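# Refit the band over corner guard and carton

## Task

Slip the band back on so it encircles both the corner guard and the carton, without shifting the guard at all (it rests loose, and displacing it fails the task immediately), and finish with the carton sitting level. The result must hold by itself once the robot lets go; a band held in place only by a gripper does not count.

## Robot and tools

Robot: two arms, left_arm and right_arm, facing each other across a table. All poses in results are in one world frame: origin at table centre, table surface at z = +0.020 m, +z up, left_arm's base on the +y side. The arm names do not correspond to image left or right. Reported hand positions may be a little off, more so at long reach.

Gripper frame: fingers extend along the gripper's +x axis and close along its y axis. end_effector_position is the point between the pads, about 3 to 4 cm behind the fingertips.

execute_actions(actions): a list of actions run in sequence. Each action is a table of up to 15 rows; each row lasts one 1/30 s control step, and a short table repeats its final row until 15 steps pass (0.5 s per action). Each row is 14 numbers in [-1, 1], always for both arms: left_arm dx, dy, dz, rx, ry, rz, opening, then right_arm in the same seven. dx..rz are an offset in the gripper's own axes from that gripper's measured pose at the start of the action (for the first action in a call, from the last pose a result reported). Every row refers to that same start pose, not to the row before. Scale: 1.0 = 0.6 m or 180 degrees; rx, ry, rz form one rotation vector. Opening is absolute: +1 fully open (0.088 m), empty fingers touch near -0.80, values below that close no further. Fully open to closed takes at least about 0.5 s. An empty list just returns state and images.

move(target, speed, blocking): target is one 14-number row laid out as above, an offset in each gripper's own axes from the pose shown in the latest result; the gripper travels a straight line toward it and both arms finish together in 0.5 to 10 s (cut off at 10 s). speed is the top path speed in m/s, 0.002 to 0.5, default 0.25; rotation up to twice that in rad/s. Openings are sent at the start. Paths ignore obstacles and the other arm; grippers lag, wander and may exceed speed near full reach. Faster contact and targets further past contact press harder. Result adds a 'move:' line with the ending (done, off_target, moving, held, fault), the limits that acted (paced = pose clipped; held = a check blocked steps, after which the arm may jump ahead quickly), and each gripper's remaining distance. blocking=false returns after 0.5 s while the motion continues; then call wait or stop before sending new moves or actions.

wait(seconds): 0 to 10; arms hold their last command; returns early if a running move ends. stop(): brakes the running move (needs room; fingers continue). zoom_image(camera, region): region [x0, y0, x1, y1] in pixels, at most 504x504, cameras cam_high, cam_low, cam_left_wrist, cam_right_wrist (all 672x504). finished_scene(scene): ends the scene with that number and reports success; irreversible.

Control details: each step's command is clipped to within 70 mm and 16 degrees of the measured pose, so big offsets need several actions; after an action the arm goes at most to its last clipped pose. Position wins over orientation if both can't be met. Friction may leave the gripper short or slightly tilted, and tiny moves may not happen, so check pose after moves and correct tilt. For an arm that should stay put, send the offset back to its desired pose in a reply's first call and zeros afterwards, with its intended opening. 'Hand target' lines show where each arm is being driven; 'pose unreachable' means the clearance check altered that arm's command; HELD in step readings marks held-back steps.

Gripping: grip_measured is on the opening scale; fingers settle where it reads your number. Command about 0.07 below grip_measured for a firm hold, less for a light one. Squeezing reads up to about 0.061 narrower than the true pad gap; each gripper has a fixed offset of up to about 1 mm. Parts under about 3 mm wide get proportionally less force. Pad force limit roughly 34 to 49 N; first contact can spike. grip_effort_n is motor effort (negative = closing), capped near 83 N, and stays nonzero at rest from friction; n/a at start.

Avoid: moving the corner guard at all; tilting the carton; anything leaving the table; arms colliding or pressing each other; hard pushes, slams, drops. Contact torque reaching a joint's load limit (waist 18.2, shoulder 22.5, elbow 22.4, wrist pitch 5.92, wrist yaw 5.9, wrist roll 5.54 N m, held weight included) stops that arm for 10 s. Holding loads heats motors: MOTOR HOT from 50 °C, OVER-TEMPERATURE FAULT at 95 °C, and the arm can go limp if it doesn't cool. Loose objects may occasionally be nudged by outside forces. Less robot time and smoother, lower-effort motion is better. Cameras have supplied calibration (intrinsics K, distortion, T_world_to_cam) that may be slightly off.

Each tool is called after "Request:" as a command line: name --argument value for each argument, lists and objects as JSON in quotes; but a table of rows of numbers goes row by row, as --pt "numbers of a row", without its own name.

## Session

Request:
execute_actions --actions '[]'

Scene clock: 0.00 s.
left_arm: end_effector_position=(+0.3767, +0.2705, +0.2342) grip_measured=+0.983 grip_effort_n=n/a end_effector_quat_wxyz=(+0.200, +0.722, +0.370, -0.550) end_effector_velocity=(+0.001, +0.002, -0.002) end_effector_angular_velocity=(+0.007, -0.004, +0.009) | right_arm: end_effector_position=(+0.1242, -0.0971, +0.1440) grip_measured=+0.991 grip_effort_n=n/a end_effector_quat_wxyz=(+0.144, -0.741, -0.014, +0.656) end_effector_velocity=(+0.002, -0.002, +0.000) end_effector_angular_velocity=(-0.009, -0.013, +0.017)
Joint positions: left_arm=[ 0.895  2.116  1.793 -1.301 -0.34   1.769  0.087] | right_arm=[-0.084  2.062  1.631 -0.951  0.171 -1.242  0.088]
Joint velocities: left_arm=[ 0.002  0.002 -0.007  0.007 -0.007 -0.007 -0.   ] | right_arm=[-0.002 -0.002 -0.002 -0.007  0.007 -0.022  0.   ]
Heat: left arm: hottest shoulder 28 °C (+0.0 °C/min); right arm: hottest shoulder 33 °C (+0.0 °C/min).
Hand target (left_arm): +0.377, +0.271, +0.234; +0.200, +0.722, +0.370, -0.550
Hand target (right_arm): +0.124, -0.097, +0.144; -0.144, +0.741, +0.014, -0.656
camera_calibration (this result's frames):
cam_left_wrist: T_world_to_cam=[[-0.767717, 0.633589, 0.0957864, 0.109024], [0.526387, 0.538325, 0.658121, -0.472588], [0.365414, 0.555671, -0.746794, -0.036198], [0, 0, 0, 1]] pos_world=[0.345691, 0.205444, 0.273545]
cam_right_wrist: T_world_to_cam=[[0.199076, 0.949749, 0.24155, 0.0392785], [0.844134, -0.291395, 0.45003, -0.178714], [0.497802, 0.11431, -0.859725, 0.149437], [0, 0, 0, 1]] pos_world=[0.0686491, -0.106463, 0.199414]

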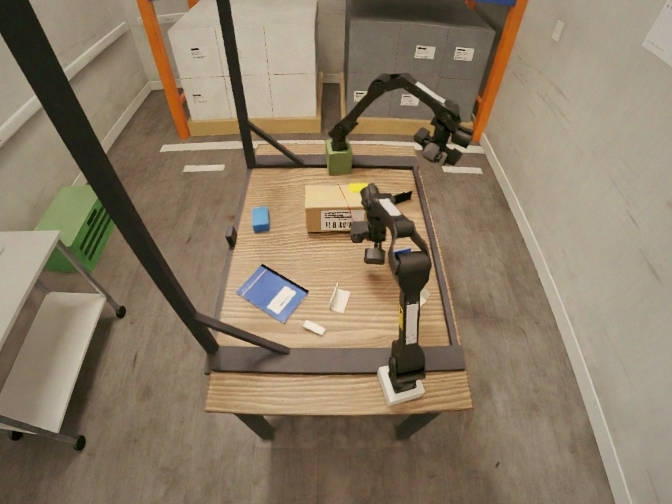

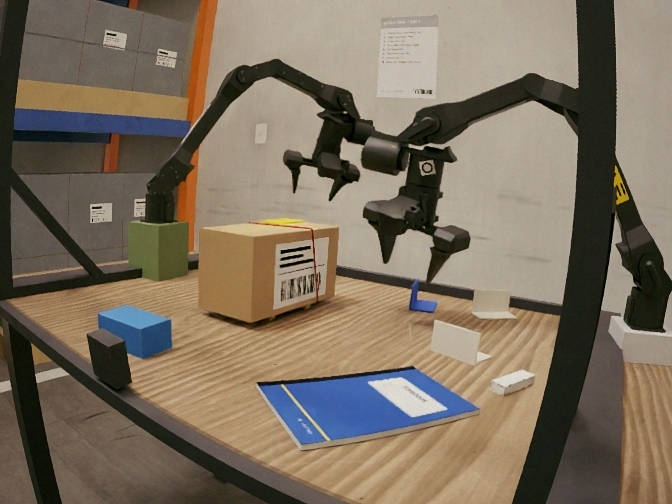

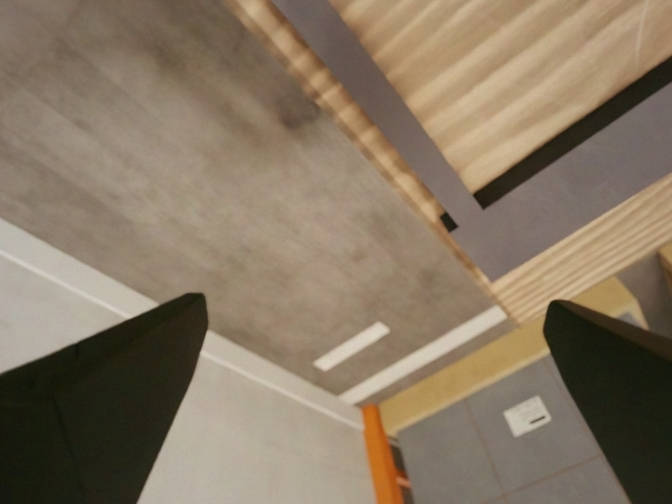

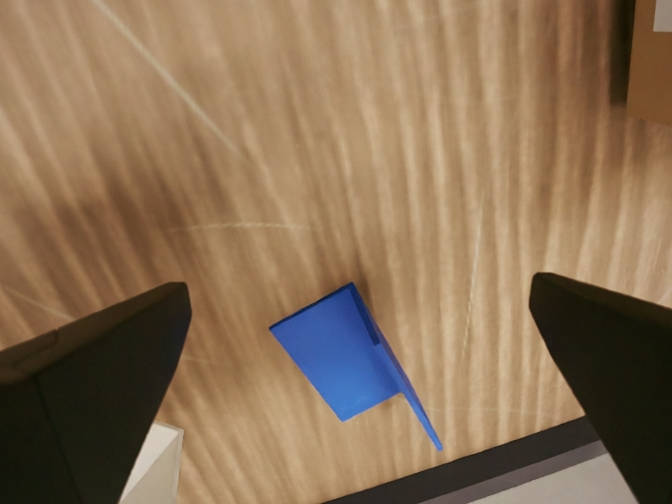

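Request:
move --target '[-0.176,-0.244,0.268,-0.78,0,0,1,-0.395,0.046,0.113,0.447,-0.145,-0.060,-0.5]' --speed 0.45

Scene clock: 21.13 s.
left_arm: end_effector_position=(+0.1512, +0.2161, +0.2981) grip_measured=+0.983 grip_effort_n=0.2 end_effector_quat_wxyz=(+0.750, +0.053, +0.642, +0.152) end_effector_velocity=(+0.001, +0.003, +0.001) end_effector_angular_velocity=(+0.013, -0.023, +0.014) | right_arm: end_effector_position=(+0.0225, -0.1572, +0.3543) grip_measured=-0.497 grip_effort_n=-16.0 end_effector_quat_wxyz=(+0.630, -0.321, +0.321, +0.630) end_effector_velocity=(+0.004, -0.003, -0.001) end_effector_angular_velocity=(-0.012, -0.009, -0.012)
Joint positions: left_arm=[ 0.301  1.664  1.443 -1.567 -0.25  -1.285  0.087] | right_arm=[ 0.231  1.682  1.847 -1.163  0.272  0.393  0.015]
Joint velocities: left_arm=[-0.002 -0.002 -0.002 -0.007 -0.022 -0.022 -0.   ] | right_arm=[-0.002 -0.002  0.002 -0.022  0.007  0.007 -0.   ]
Heat: left arm: hottest shoulder 34 °C (+17.0 °C/min); right arm: hottest shoulder 41 °C (+22.7 °C/min).
Hand target (left_arm): +0.149, +0.218, +0.299; +0.749, +0.050, +0.642, +0.153
Hand target (right_arm): +0.022, -0.159, +0.362; +0.632, -0.313, +0.318, +0.633
Off the commanded pose (left_arm): 0.005 m, 1 deg.
Off the commanded pose (right_arm): 0.007 m, 1 deg.
joint sent to its limit (left arm) — the command would take joint 4 (wrist pitch) past its lower limit, so that joint was sent only as far as its limit.
move: done
camera_calibration (this result's frames):
cam_left_wrist: T_world_to_cam=[[0.187868, -0.940018, -0.284732, 0.27328], [-0.947437, -0.249875, 0.199814, 0.163216], [-0.258976, 0.232227, -0.937551, 0.345243], [0, 0, 0, 1]] pos_world=[0.192706, 0.217496, 0.368882]
cam_right_wrist: T_world_to_cam=[[0.999447, -0.0306307, -0.0129716, -0.016121], [-0.032829, -0.971152, -0.236192, -0.0490708], [-0.00536268, 0.236487, -0.97162, 0.457921], [0, 0, 0, 1]] pos_world=[0.0169568, -0.156441, 0.433126]

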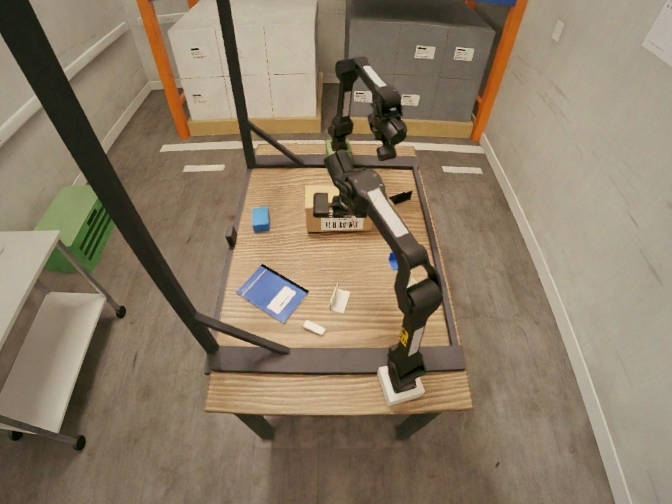

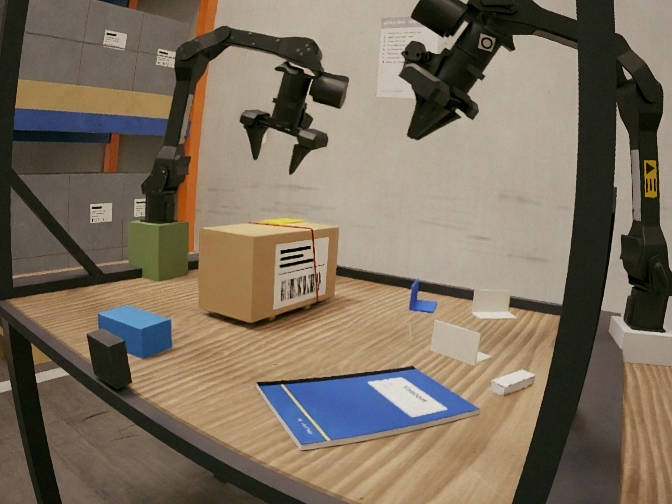

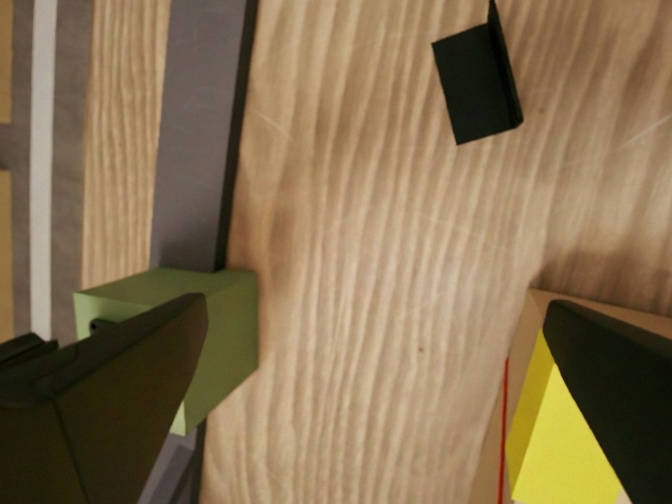

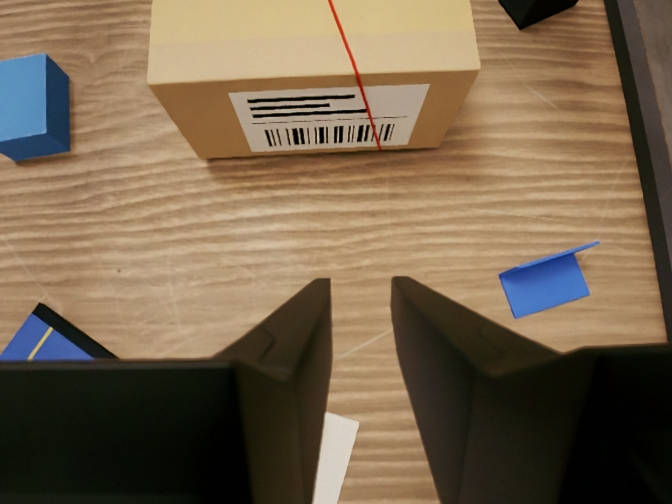

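Request:
move --target '[-0.007,-0.0505,-0.231,-0.450,0.109,-0.034,-0.3,0.078,0.037,0.038,0,-0.11,0,-0.9]' --speed 0.45

Scene clock: 33.97 s.
left_arm: end_effector_position=(+0.0200, +0.1674, +0.2689) grip_measured=-0.297 grip_effort_n=-15.6 end_effector_quat_wxyz=(-0.502, +0.496, -0.501, -0.501) end_effector_velocity=(+0.003, +0.004, -0.001) end_effector_angular_velocity=(+0.013, -0.021, +0.019) | right_arm: end_effector_position=(-0.0009, -0.1084, +0.3291) grip_measured=-0.807 grip_effort_n=-83.5 end_effector_quat_wxyz=(+0.676, -0.207, +0.212, +0.675) end_effector_velocity=(+0.002, +0.000, +0.004) end_effector_angular_velocity=(+0.013, -0.004, -0.004)
Joint positions: left_arm=[-0.103  1.523  1.222 -1.276  0.004 -3.085  0.024] | right_arm=[ 0.273  1.631  1.476 -0.513  0.418  0.319  0.   ]
Joint velocities: left_arm=[-0.002 -0.002 -0.007 -0.007 -0.022 -0.022 -0.   ] | right_arm=[-0.002 -0.007 -0.002  0.007  0.007 -0.007  0.   ]
Heat: left arm: hottest shoulder 35 °C (+12.4 °C/min); right arm: hottest shoulder 42 °C (+15.9 °C/min).
Hand target (left_arm): +0.020, +0.169, +0.269; +0.501, -0.499, +0.500, +0.500
Hand target (right_arm): +0.000, -0.112, +0.330; +0.675, -0.207, +0.209, +0.676
Off the commanded pose (left_arm): 0.003 m, 1 deg.
Off the commanded pose (right_arm): 0.003 m, 1 deg.
move: done
camera_calibration (this result's frames):
cam_left_wrist: T_world_to_cam=[[0.999617, 0.0196654, -0.0194726, -0.00437746], [0.0256024, -0.924279, 0.380857, 0.0772857], [-0.0105084, -0.38121, -0.924429, 0.389443], [0, 0, 0, 1]] pos_world=[0.00648952, 0.219979, 0.330492]
cam_right_wrist: T_world_to_cam=[[0.999156, -0.027477, -0.0305399, 0.0145947], [-0.0397217, -0.835831, -0.547547, 0.108839], [-0.0104813, 0.548298, -0.836217, 0.411021], [0, 0, 0, 1]] pos_world=[-0.00595107, -0.13399, 0.403744]

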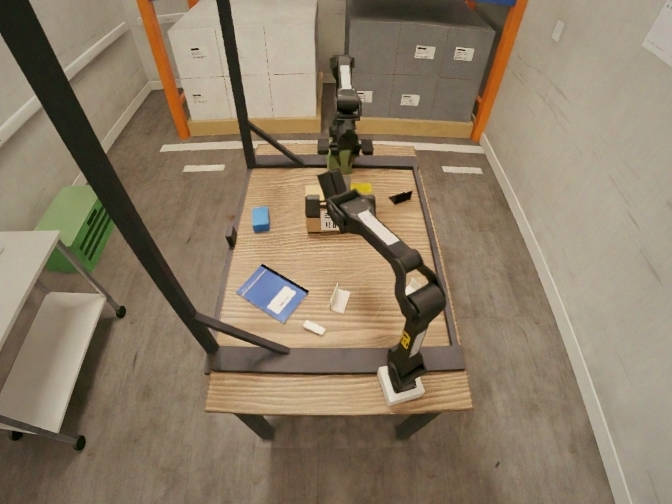

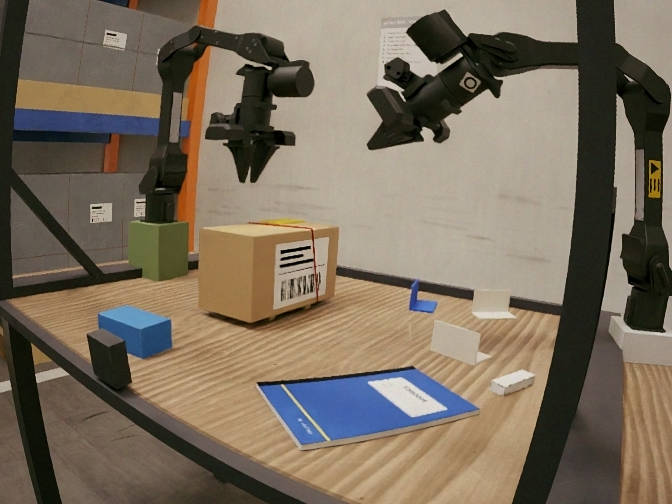

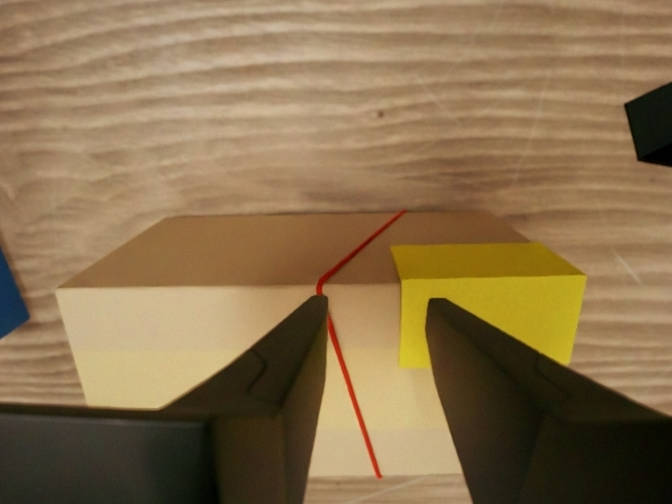

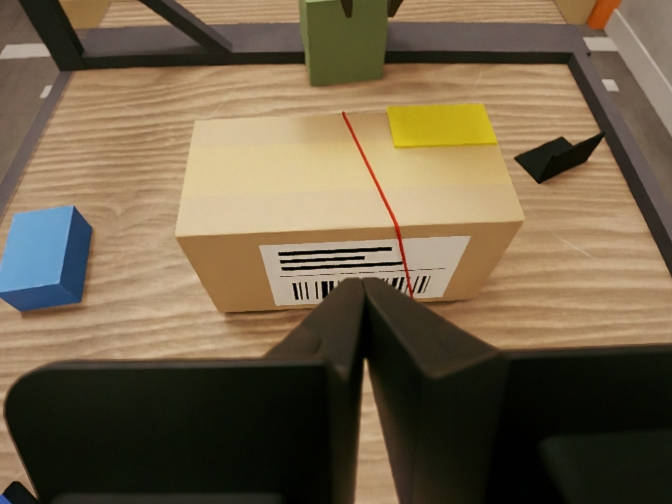

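Request:
move --target '[0.105,0.027,-0.084,0,0,0,-0.3,0,0,0,0,0,0,-0.9]' --speed 0.1

Scene clock: 52.60 s.
left_arm: end_effector_position=(+0.0057, +0.1179, +0.2095) grip_measured=-0.297 grip_effort_n=-15.6 end_effector_quat_wxyz=(-0.502, +0.496, -0.507, -0.495) end_effector_velocity=(+0.000, +0.001, -0.000) end_effector_angular_velocity=(+0.007, -0.007, +0.020) | right_arm: end_effector_position=(-0.0009, -0.1083, +0.3290) grip_measured=-0.807 grip_effort_n=-83.5 end_effector_quat_wxyz=(+0.676, -0.207, +0.212, +0.675) end_effector_velocity=(+0.003, -0.001, -0.003) end_effector_angular_velocity=(-0.008, -0.028, +0.004)
Joint positions: left_arm=[-0.158  1.737  1.21  -1.037  0.005 -3.127  0.024] | right_arm=[ 0.273  1.631  1.476 -0.513  0.418  0.319  0.   ]
Joint velocities: left_arm=[-0.002  0.002  0.002 -0.007 -0.007 -0.022 -0.   ] | right_arm=[-0.002 -0.002 -0.007 -0.007  0.007 -0.022  0.   ]
Heat: left arm: hottest shoulder 34 °C (+6.8 °C/min); right arm: hottest shoulder 45 °C (+13.7 °C/min).
Hand target (left_arm): +0.004, +0.118, +0.205; +0.503, -0.492, +0.504, +0.500
Hand target (right_arm): -0.001, -0.108, +0.329; +0.676, -0.207, +0.212, +0.675
Off the commanded pose (left_arm): 0.005 m, 1 deg.
Off the commanded pose (right_arm): 0.000 m, 0 deg.
joint sent to its limit (left arm) — the command would take joint 6 (wrist roll) past its lower limit, so that joint was sent only as far as its limit.
move: done
camera_calibration (this result's frames):
cam_left_wrist: T_world_to_cam=[[0.999766, 0.00798681, -0.020116, 0.0111808], [0.0152345, -0.919867, 0.391935, 0.0517636], [-0.0153737, -0.39215, -0.919773, 0.31584], [0, 0, 0, 1]] pos_world=[-0.00711114, 0.171383, 0.270438]
cam_right_wrist: T_world_to_cam=[[0.999156, -0.027477, -0.0305399, 0.014596], [-0.0397217, -0.835831, -0.547547, 0.108793], [-0.0104813, 0.548298, -0.836217, 0.410937], [0, 0, 0, 1]] pos_world=[-0.00595511, -0.133983, 0.403648]

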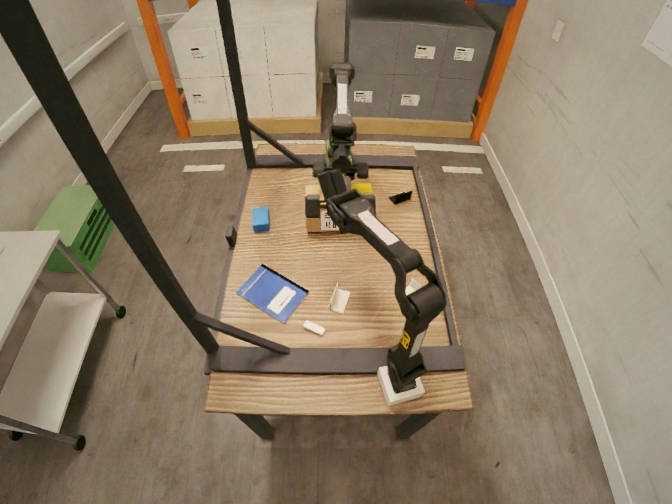

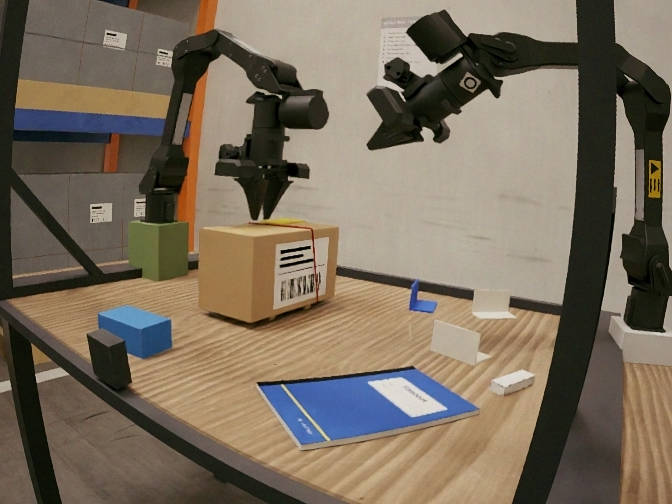

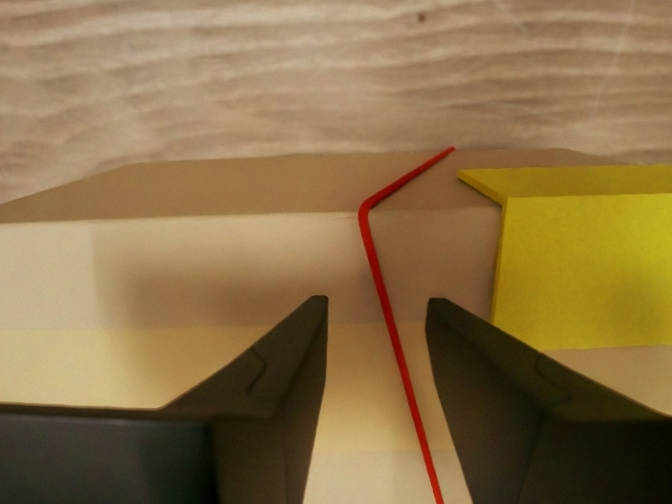

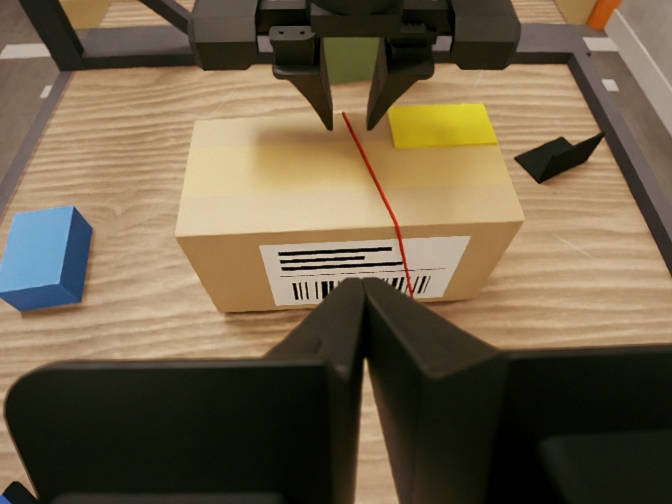

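Request:
execute_actions --actions '[[[0.012,0,0.003,0,0,0,-0.3,0,0,0,0,0,0,-0.9],[0.02,0,0.006,0,0,0,-0.3,0,0,0,0,0,0,-0.9],[0.027,0,0.007,0,0,0,-0.3,0,0,0,0,0,0,-0.9]],[[0.01,0,0,0,0,0,-0.3,0,0,0,0,0,0,-0.9]],[[0.004,0,0,0,0,0,-1,0,0,0,0,0,0,-0.9]],[[0.003,0,0,0,0,0,-1,0,0,0,0,0,0,-0.9]]]'

Scene clock: 61.60 s.
left_arm: end_effector_position=(+0.0072, +0.1142, +0.2004) grip_measured=-0.815 grip_effort_n=-83.5 end_effector_quat_wxyz=(-0.493, +0.507, -0.514, -0.484) end_effector_velocity=(+0.003, +0.004, -0.000) end_effector_angular_velocity=(+0.022, -0.021, +0.020) | right_arm: end_effector_position=(-0.0009, -0.1083, +0.3290) grip_measured=-0.807 grip_effort_n=-83.5 end_effector_quat_wxyz=(+0.676, -0.207, +0.212, +0.675) end_effector_velocity=(+0.001, -0.001, -0.001) end_effector_angular_velocity=(-0.009, -0.018, +0.016)
Joint positions: left_arm=[-0.156  1.732  1.164 -0.96  -0.002 -3.127  0.   ] | right_arm=[ 0.273  1.631  1.476 -0.513  0.418  0.319  0.   ]
Joint velocities: left_arm=[-0.002  0.002  0.002 -0.022 -0.022 -0.022  0.   ] | right_arm=[-0.002 -0.002 -0.002 -0.007 -0.007 -0.022  0.   ]
Heat: left arm: hottest shoulder 34 °C (+5.1 °C/min); right arm: hottest shoulder 45 °C (+10.2 °C/min).
Hand target (left_arm): +0.007, +0.114, +0.198; +0.494, -0.507, +0.514, +0.485
Hand target (right_arm): -0.001, -0.108, +0.329; +0.676, -0.207, +0.212, +0.675
Off the commanded pose (left_arm): 0.002 m, 0 deg.
Off the commanded pose (right_arm): 0.000 m, 0 deg.
Step readings (end_effector_position; steps 1 to 15: 1st action; 16 to 30: 2nd action; 31 to 45: 3rd action; 46 to 60: 4th action):
0: left_arm (+0.0057, +0.1178, +0.2093) | right_arm (-0.0009, -0.1083, +0.3290)
1: left_arm (+0.0057, +0.1175, +0.2088) | right_arm (-0.0009, -0.1083, +0.3290)
2: left_arm (+0.0057, +0.1167, +0.2073) | right_arm (-0.0009, -0.1083, +0.3290)
4: left_arm (+0.0057, +0.1171, +0.2028) | right_arm (-0.0009, -0.1083, +0.3290)
8: left_arm (+0.0057, +0.1173, +0.2000) | right_arm (-0.0009, -0.1083, +0.3290)
15: left_arm (+0.0057, +0.1173, +0.1995) | right_arm (-0.0009, -0.1083, +0.3290)
16: left_arm (+0.0057, +0.1171, +0.1995) | right_arm (-0.0009, -0.1083, +0.3290)
17: left_arm (+0.0057, +0.1169, +0.1995) | right_arm (-0.0009, -0.1083, +0.3290)
19: left_arm (+0.0057, +0.1168, +0.1995) | right_arm (-0.0009, -0.1083, +0.3290)
23: left_arm (+0.0057, +0.1168, +0.1995) | right_arm (-0.0009, -0.1083, +0.3290)
30: left_arm (+0.0057, +0.1168, +0.1994) | right_arm (-0.0009, -0.1083, +0.3290)
31: left_arm (+0.0057, +0.1167, +0.1997) | right_arm (-0.0009, -0.1083, +0.3290)
32: left_arm (+0.0055, +0.1155, +0.1998) | right_arm (-0.0009, -0.1083, +0.3290)
34: left_arm (+0.0057, +0.1147, +0.1998) | right_arm (-0.0009, -0.1083, +0.3290)
38: left_arm (+0.0072, +0.1146, +0.2001) | right_arm (-0.0009, -0.1083, +0.3290)
45: left_arm (+0.0072, +0.1146, +0.2001) | right_arm (-0.0009, -0.1083, +0.3290)
46: left_arm (+0.0072, +0.1146, +0.2001) | right_arm (-0.0009, -0.1083, +0.3290)
47: left_arm (+0.0072, +0.1144, +0.2003) | right_arm (-0.0009, -0.1083, +0.3290)
49: left_arm (+0.0072, +0.1143, +0.2003) | right_arm (-0.0009, -0.1083, +0.3290)
53: left_arm (+0.0072, +0.1142, +0.2004) | right_arm (-0.0009, -0.1083, +0.3290)
60: end_effector_position above
camera_calibration (this result's frames):
cam_left_wrist: T_world_to_cam=[[0.999866, 0.00904569, -0.0136693, 0.00811968], [0.0140126, -0.904378, 0.426502, 0.0431887], [-0.00850419, -0.426636, -0.904384, 0.306848], [0, 0, 0, 1]] pos_world=[-0.00611428, 0.169898, 0.259199]
cam_right_wrist: T_world_to_cam=[[0.999156, -0.027477, -0.0305399, 0.014596], [-0.0397217, -0.835831, -0.547547, 0.108793], [-0.0104813, 0.548298, -0.836217, 0.410937], [0, 0, 0, 1]] pos_world=[-0.00595511, -0.133983, 0.403648]

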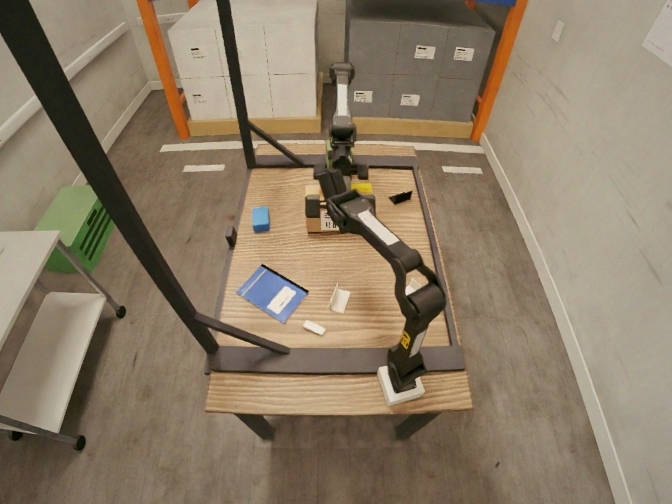

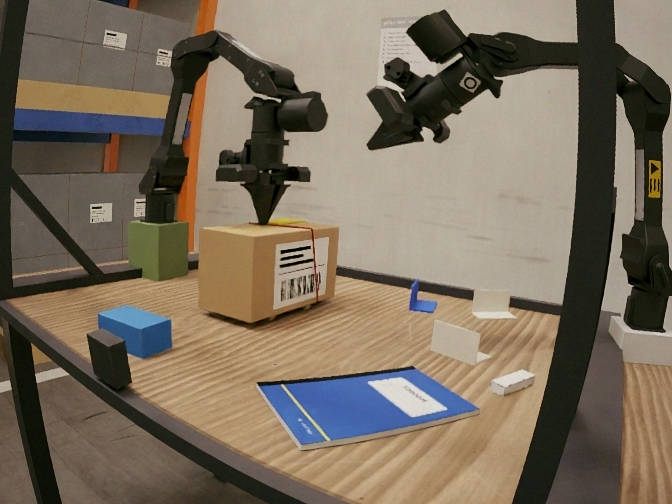

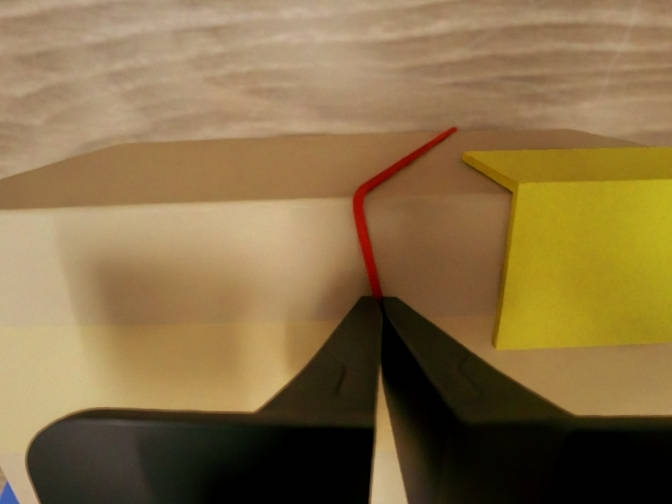

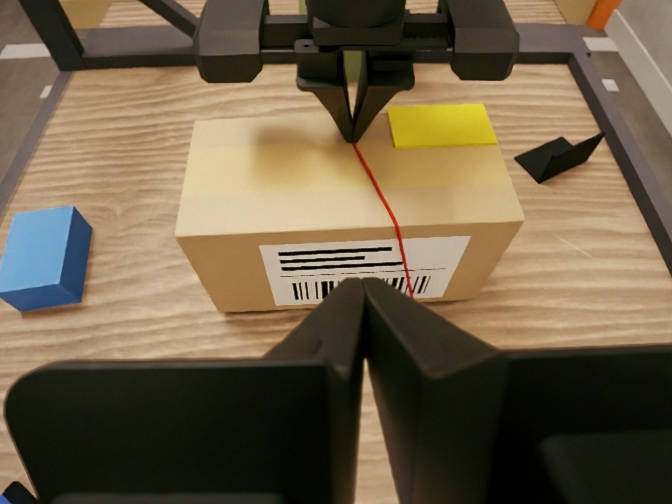

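Request:
execute_actions --actions '[[[-0.015,0,0,0,0,0,-1,0,0,0,0,0,0,-0.9],[-0.03,0,0,0,-0.007,0,-1,0,0,0,0,0,0,-0.9],[-0.038,0,0,0,-0.014,0,-1,0,0,0,0,0,0,-0.9]]]'

Request:
move --target '[-0.058,0,0.082,0,-0.014,0,-1,0,0,0,0,0,0,-0.9]' --speed 0.04

Scene clock: 67.60 s.
left_arm: end_effector_position=(+0.0073, +0.1174, +0.2226) grip_measured=-0.815 grip_effort_n=-83.5 end_effector_quat_wxyz=(-0.504, +0.497, -0.504, -0.495) end_effector_velocity=(-0.000, +0.004, +0.001) end_effector_angular_velocity=(+0.017, +0.007, +0.010) | right_arm: end_effector_position=(-0.0009, -0.1083, +0.3290) grip_measured=-0.807 grip_effort_n=-83.5 end_effector_quat_wxyz=(+0.676, -0.207, +0.212, +0.675) end_effector_velocity=(+0.001, -0.001, -0.001) end_effector_angular_velocity=(-0.009, -0.006, +0.007)
Joint positions: left_arm=[-0.156  1.73   1.255 -1.094 -0.002 -3.127  0.   ] | right_arm=[ 0.273  1.631  1.476 -0.513  0.418  0.319  0.   ]
Joint velocities: left_arm=[ 0.002 -0.002  0.002 -0.022  0.007 -0.007  0.   ] | right_arm=[-0.002 -0.002 -0.002 -0.007 -0.007 -0.007  0.   ]
Heat: left arm: hottest shoulder 34 °C (+3.0 °C/min); right arm: hottest shoulder 45 °C (+8.0 °C/min).
Hand target (left_arm): +0.007, +0.115, +0.223; +0.504, -0.497, +0.503, +0.496
Hand target (right_arm): -0.001, -0.108, +0.329; +0.676, -0.207, +0.212, +0.675
Off the commanded pose (left_arm): 0.002 m, 0 deg.
Off the commanded pose (right_arm): 0.000 m, 0 deg.
Step readings (end_effector_position):
0: left_arm (+0.0072, +0.1142, +0.2004) | right_arm (-0.0009, -0.1083, +0.3290)
1: left_arm (+0.0072, +0.1140, +0.2013) | right_arm (-0.0009, -0.1083, +0.3290)
2: left_arm (+0.0073, +0.1144, +0.2036) | right_arm (-0.0009, -0.1083, +0.3290)
4: left_arm (+0.0073, +0.1173, +0.2110) | right_arm (-0.0009, -0.1083, +0.3290)
8: left_arm (+0.0073, +0.1156, +0.2212) | right_arm (-0.0009, -0.1083, +0.3290)
15: end_effector_position above
camera_calibration (this result's frames):
cam_left_wrist: T_world_to_cam=[[0.999872, 0.00961521, -0.0128175, 0.0080751], [0.0138346, -0.921622, 0.387843, 0.0472204], [-0.00808374, -0.38797, -0.921636, 0.327601], [0, 0, 0, 1]] pos_world=[-0.00607909, 0.170541, 0.283719]
cam_right_wrist: T_world_to_cam=[[0.999156, -0.027477, -0.0305399, 0.014596], [-0.0397217, -0.835831, -0.547547, 0.108793], [-0.0104813, 0.548298, -0.836217, 0.410937], [0, 0, 0, 1]] pos_world=[-0.00595511, -0.133983, 0.403648]

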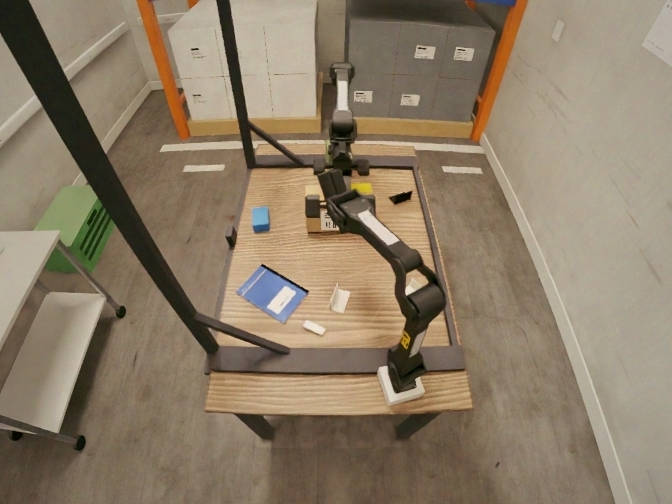

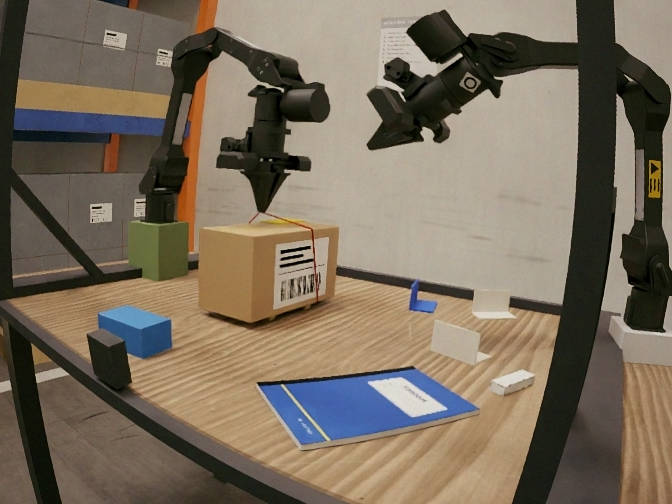

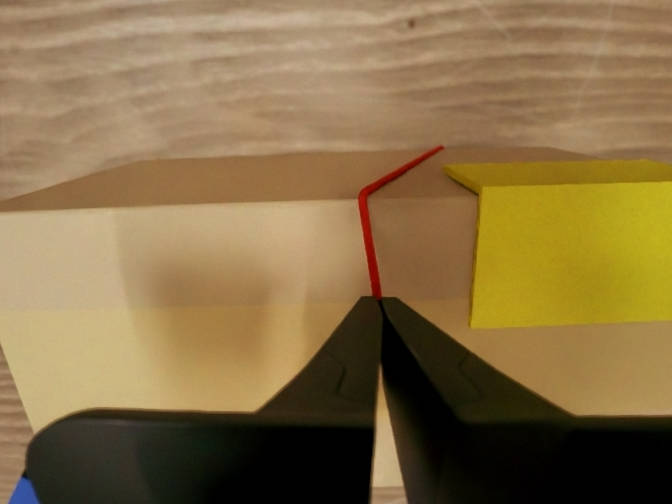

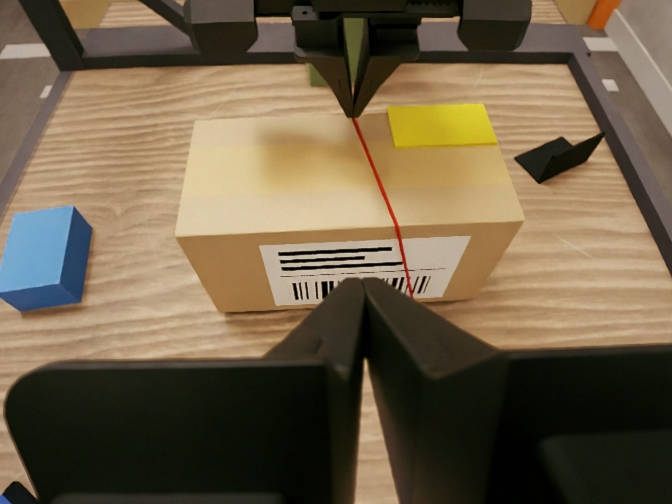

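Scene clock: 69.47 s.
left_arm: end_effector_position=(+0.0086, +0.1640, +0.2569) grip_measured=-0.815 grip_effort_n=-83.5 end_effector_quat_wxyz=(-0.516, +0.487, -0.491, -0.506) end_effector_velocity=(-0.000, +0.002, +0.000) end_effector_angular_velocity=(+0.007, +0.006, +0.025) | right_arm: end_effector_position=(-0.0009, -0.1083, +0.3290) grip_measured=-0.807 grip_effort_n=-83.5 end_effector_quat_wxyz=(+0.676, -0.207, +0.212, +0.675) end_effector_velocity=(+0.000, -0.000, -0.004) end_effector_angular_velocity=(-0.013, -0.008, +0.007)
Joint positions: left_arm=[-0.154  1.569  1.218 -1.263 -0.007 -3.127  0.   ] | right_arm=[ 0.273  1.631  1.476 -0.513  0.418  0.319  0.   ]
Joint velocities: left_arm=[ 0.002 -0.002 -0.002 -0.007  0.007 -0.022  0.   ] | right_arm=[-0.002  0.002 -0.002 -0.007 -0.007 -0.007  0.   ]
Heat: left arm: hottest shoulder 34 °C (+3.0 °C/min); right arm: hottest shoulder 45 °C (+8.1 °C/min).
Hand target (left_arm): +0.007, +0.167, +0.258; +0.515, -0.486, +0.493, +0.506
Hand target (right_arm): -0.001, -0.108, +0.329; +0.676, -0.207, +0.212, +0.675
Off the commanded pose (left_arm): 0.003 m, 0 deg.
Off the commanded pose (right_arm): 0.000 m, 0 deg.
move: done
camera_calibration (this result's frames):
cam_left_wrist: T_world_to_cam=[[0.999892, 0.0122804, -0.00810924, 0.0051089], [0.0143306, -0.937846, 0.346756, 0.0900544], [-0.0033469, -0.346835, -0.93792, 0.374729], [0, 0, 0, 1]] pos_world=[-0.0051447, 0.214363, 0.32028]
cam_right_wrist: T_world_to_cam=[[0.999156, -0.027477, -0.0305399, 0.014596], [-0.0397217, -0.835831, -0.547547, 0.108793], [-0.0104813, 0.548298, -0.836217, 0.410937], [0, 0, 0, 1]] pos_world=[-0.00595511, -0.133983, 0.403648]

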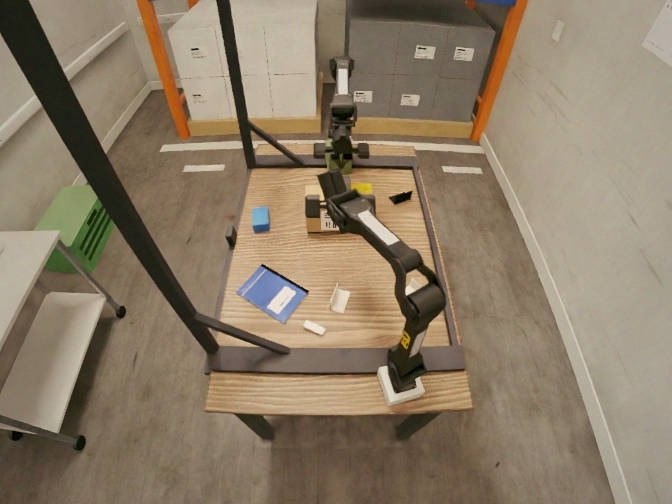

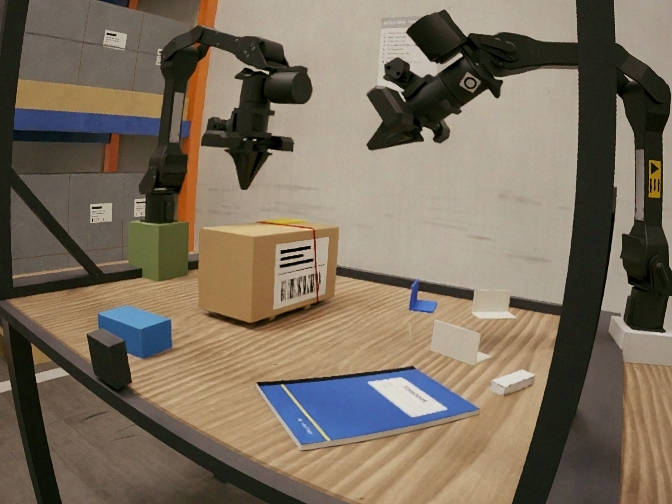

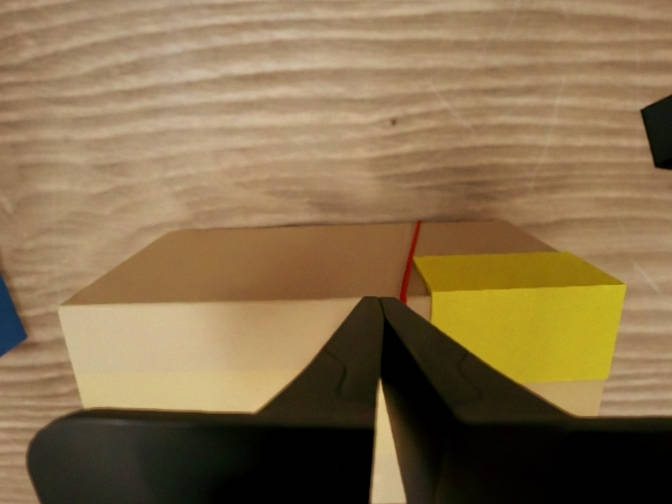

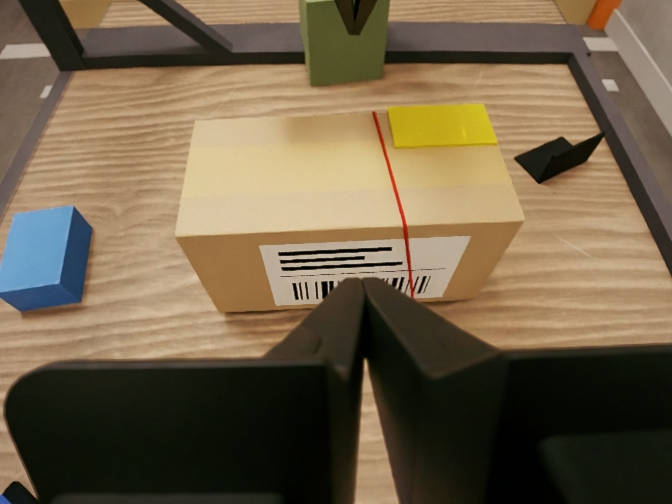

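Request:
move --target '[0.066,-0.041,-0.152,0,0.014,0,-0.3,0,0,0,0,0,0,-0.9]' --speed 0.12

Scene clock: 88.30 s.
left_arm: end_effector_position=(+0.0323, +0.0767, +0.2170) grip_measured=-0.303 grip_effort_n=17.0 end_effector_quat_wxyz=(-0.502, +0.501, -0.503, -0.493) end_effector_velocity=(-0.002, +0.005, -0.001) end_effector_angular_velocity=(+0.027, -0.005, +0.000) | right_arm: end_effector_position=(-0.0009, -0.1083, +0.3290) grip_measured=-0.807 grip_effort_n=-83.5 end_effector_quat_wxyz=(+0.676, -0.207, +0.212, +0.675) end_effector_velocity=(+0.003, -0.000, +0.001) end_effector_angular_velocity=(+0.000, -0.023, +0.004)
Joint positions: left_arm=[-0.086  1.882  1.422 -1.101 -0.007 -3.062  0.024] | right_arm=[ 0.273  1.631  1.476 -0.513  0.418  0.319  0.   ]
Joint velocities: left_arm=[-0.007  0.002 -0.002 -0.022 -0.007 -0.007 -0.   ] | right_arm=[-0.002 -0.002  0.002 -0.007  0.007 -0.022  0.   ]
Heat: left arm: hottest shoulder 34 °C (-1.0 °C/min); right arm: hottest shoulder 44 °C (+2.0 °C/min).
Hand target (left_arm): +0.033, +0.075, +0.213; +0.505, -0.498, +0.502, +0.494
Hand target (right_arm): -0.001, -0.108, +0.329; +0.676, -0.207, +0.212, +0.675
Off the commanded pose (left_arm): 0.004 m, 0 deg.
Off the commanded pose (right_arm): 0.000 m, 0 deg.
move: done
camera_calibration (this result's frames):
cam_left_wrist: T_world_to_cam=[[0.999862, 0.0145188, -0.00809962, -0.0180399], [0.0165374, -0.918586, 0.394875, 0.00975749], [-0.00170706, -0.394955, -0.918699, 0.306508], [0, 0, 0, 1]] pos_world=[0.0183993, 0.130282, 0.277589]
cam_right_wrist: T_world_to_cam=[[0.999156, -0.027477, -0.0305399, 0.014596], [-0.0397217, -0.835831, -0.547547, 0.108793], [-0.0104813, 0.548298, -0.836217, 0.410937], [0, 0, 0, 1]] pos_world=[-0.00595511, -0.133983, 0.403648]

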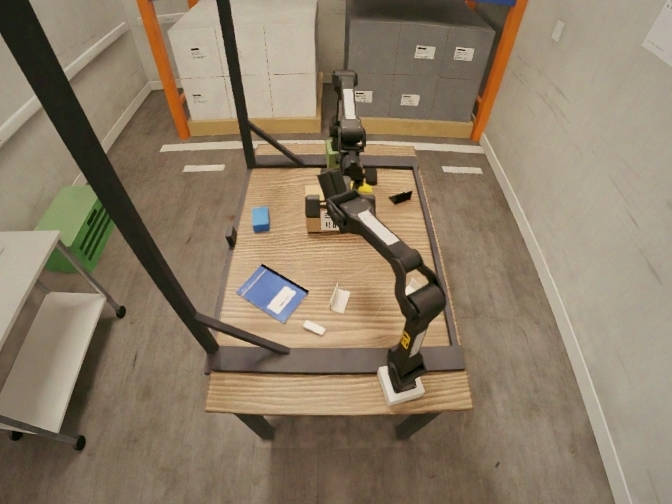

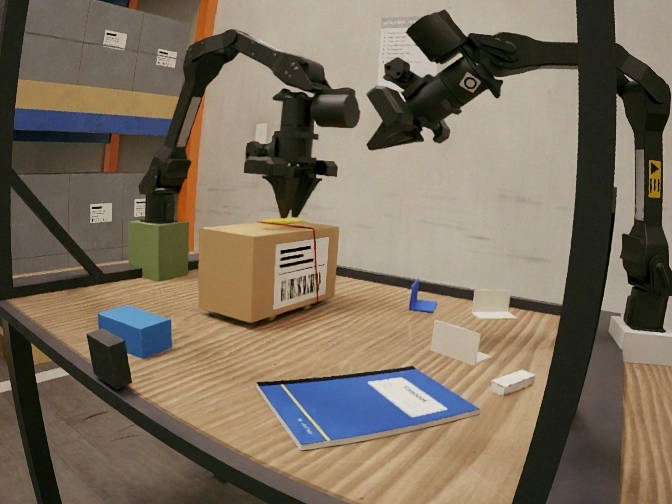

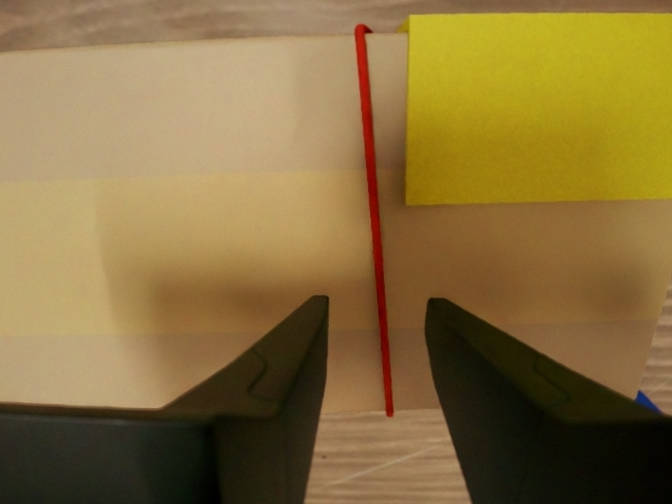

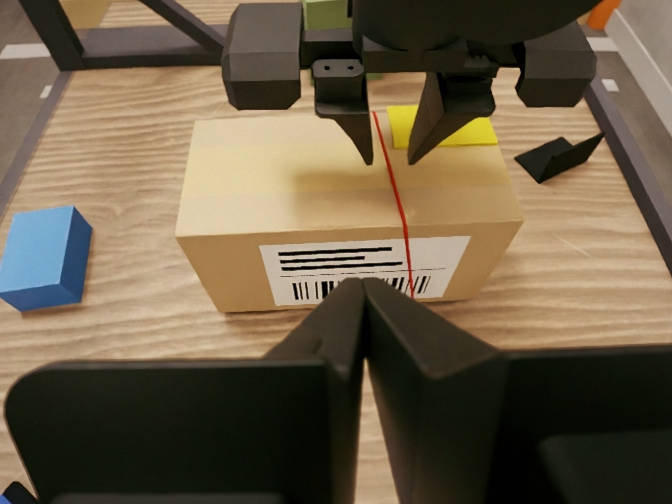

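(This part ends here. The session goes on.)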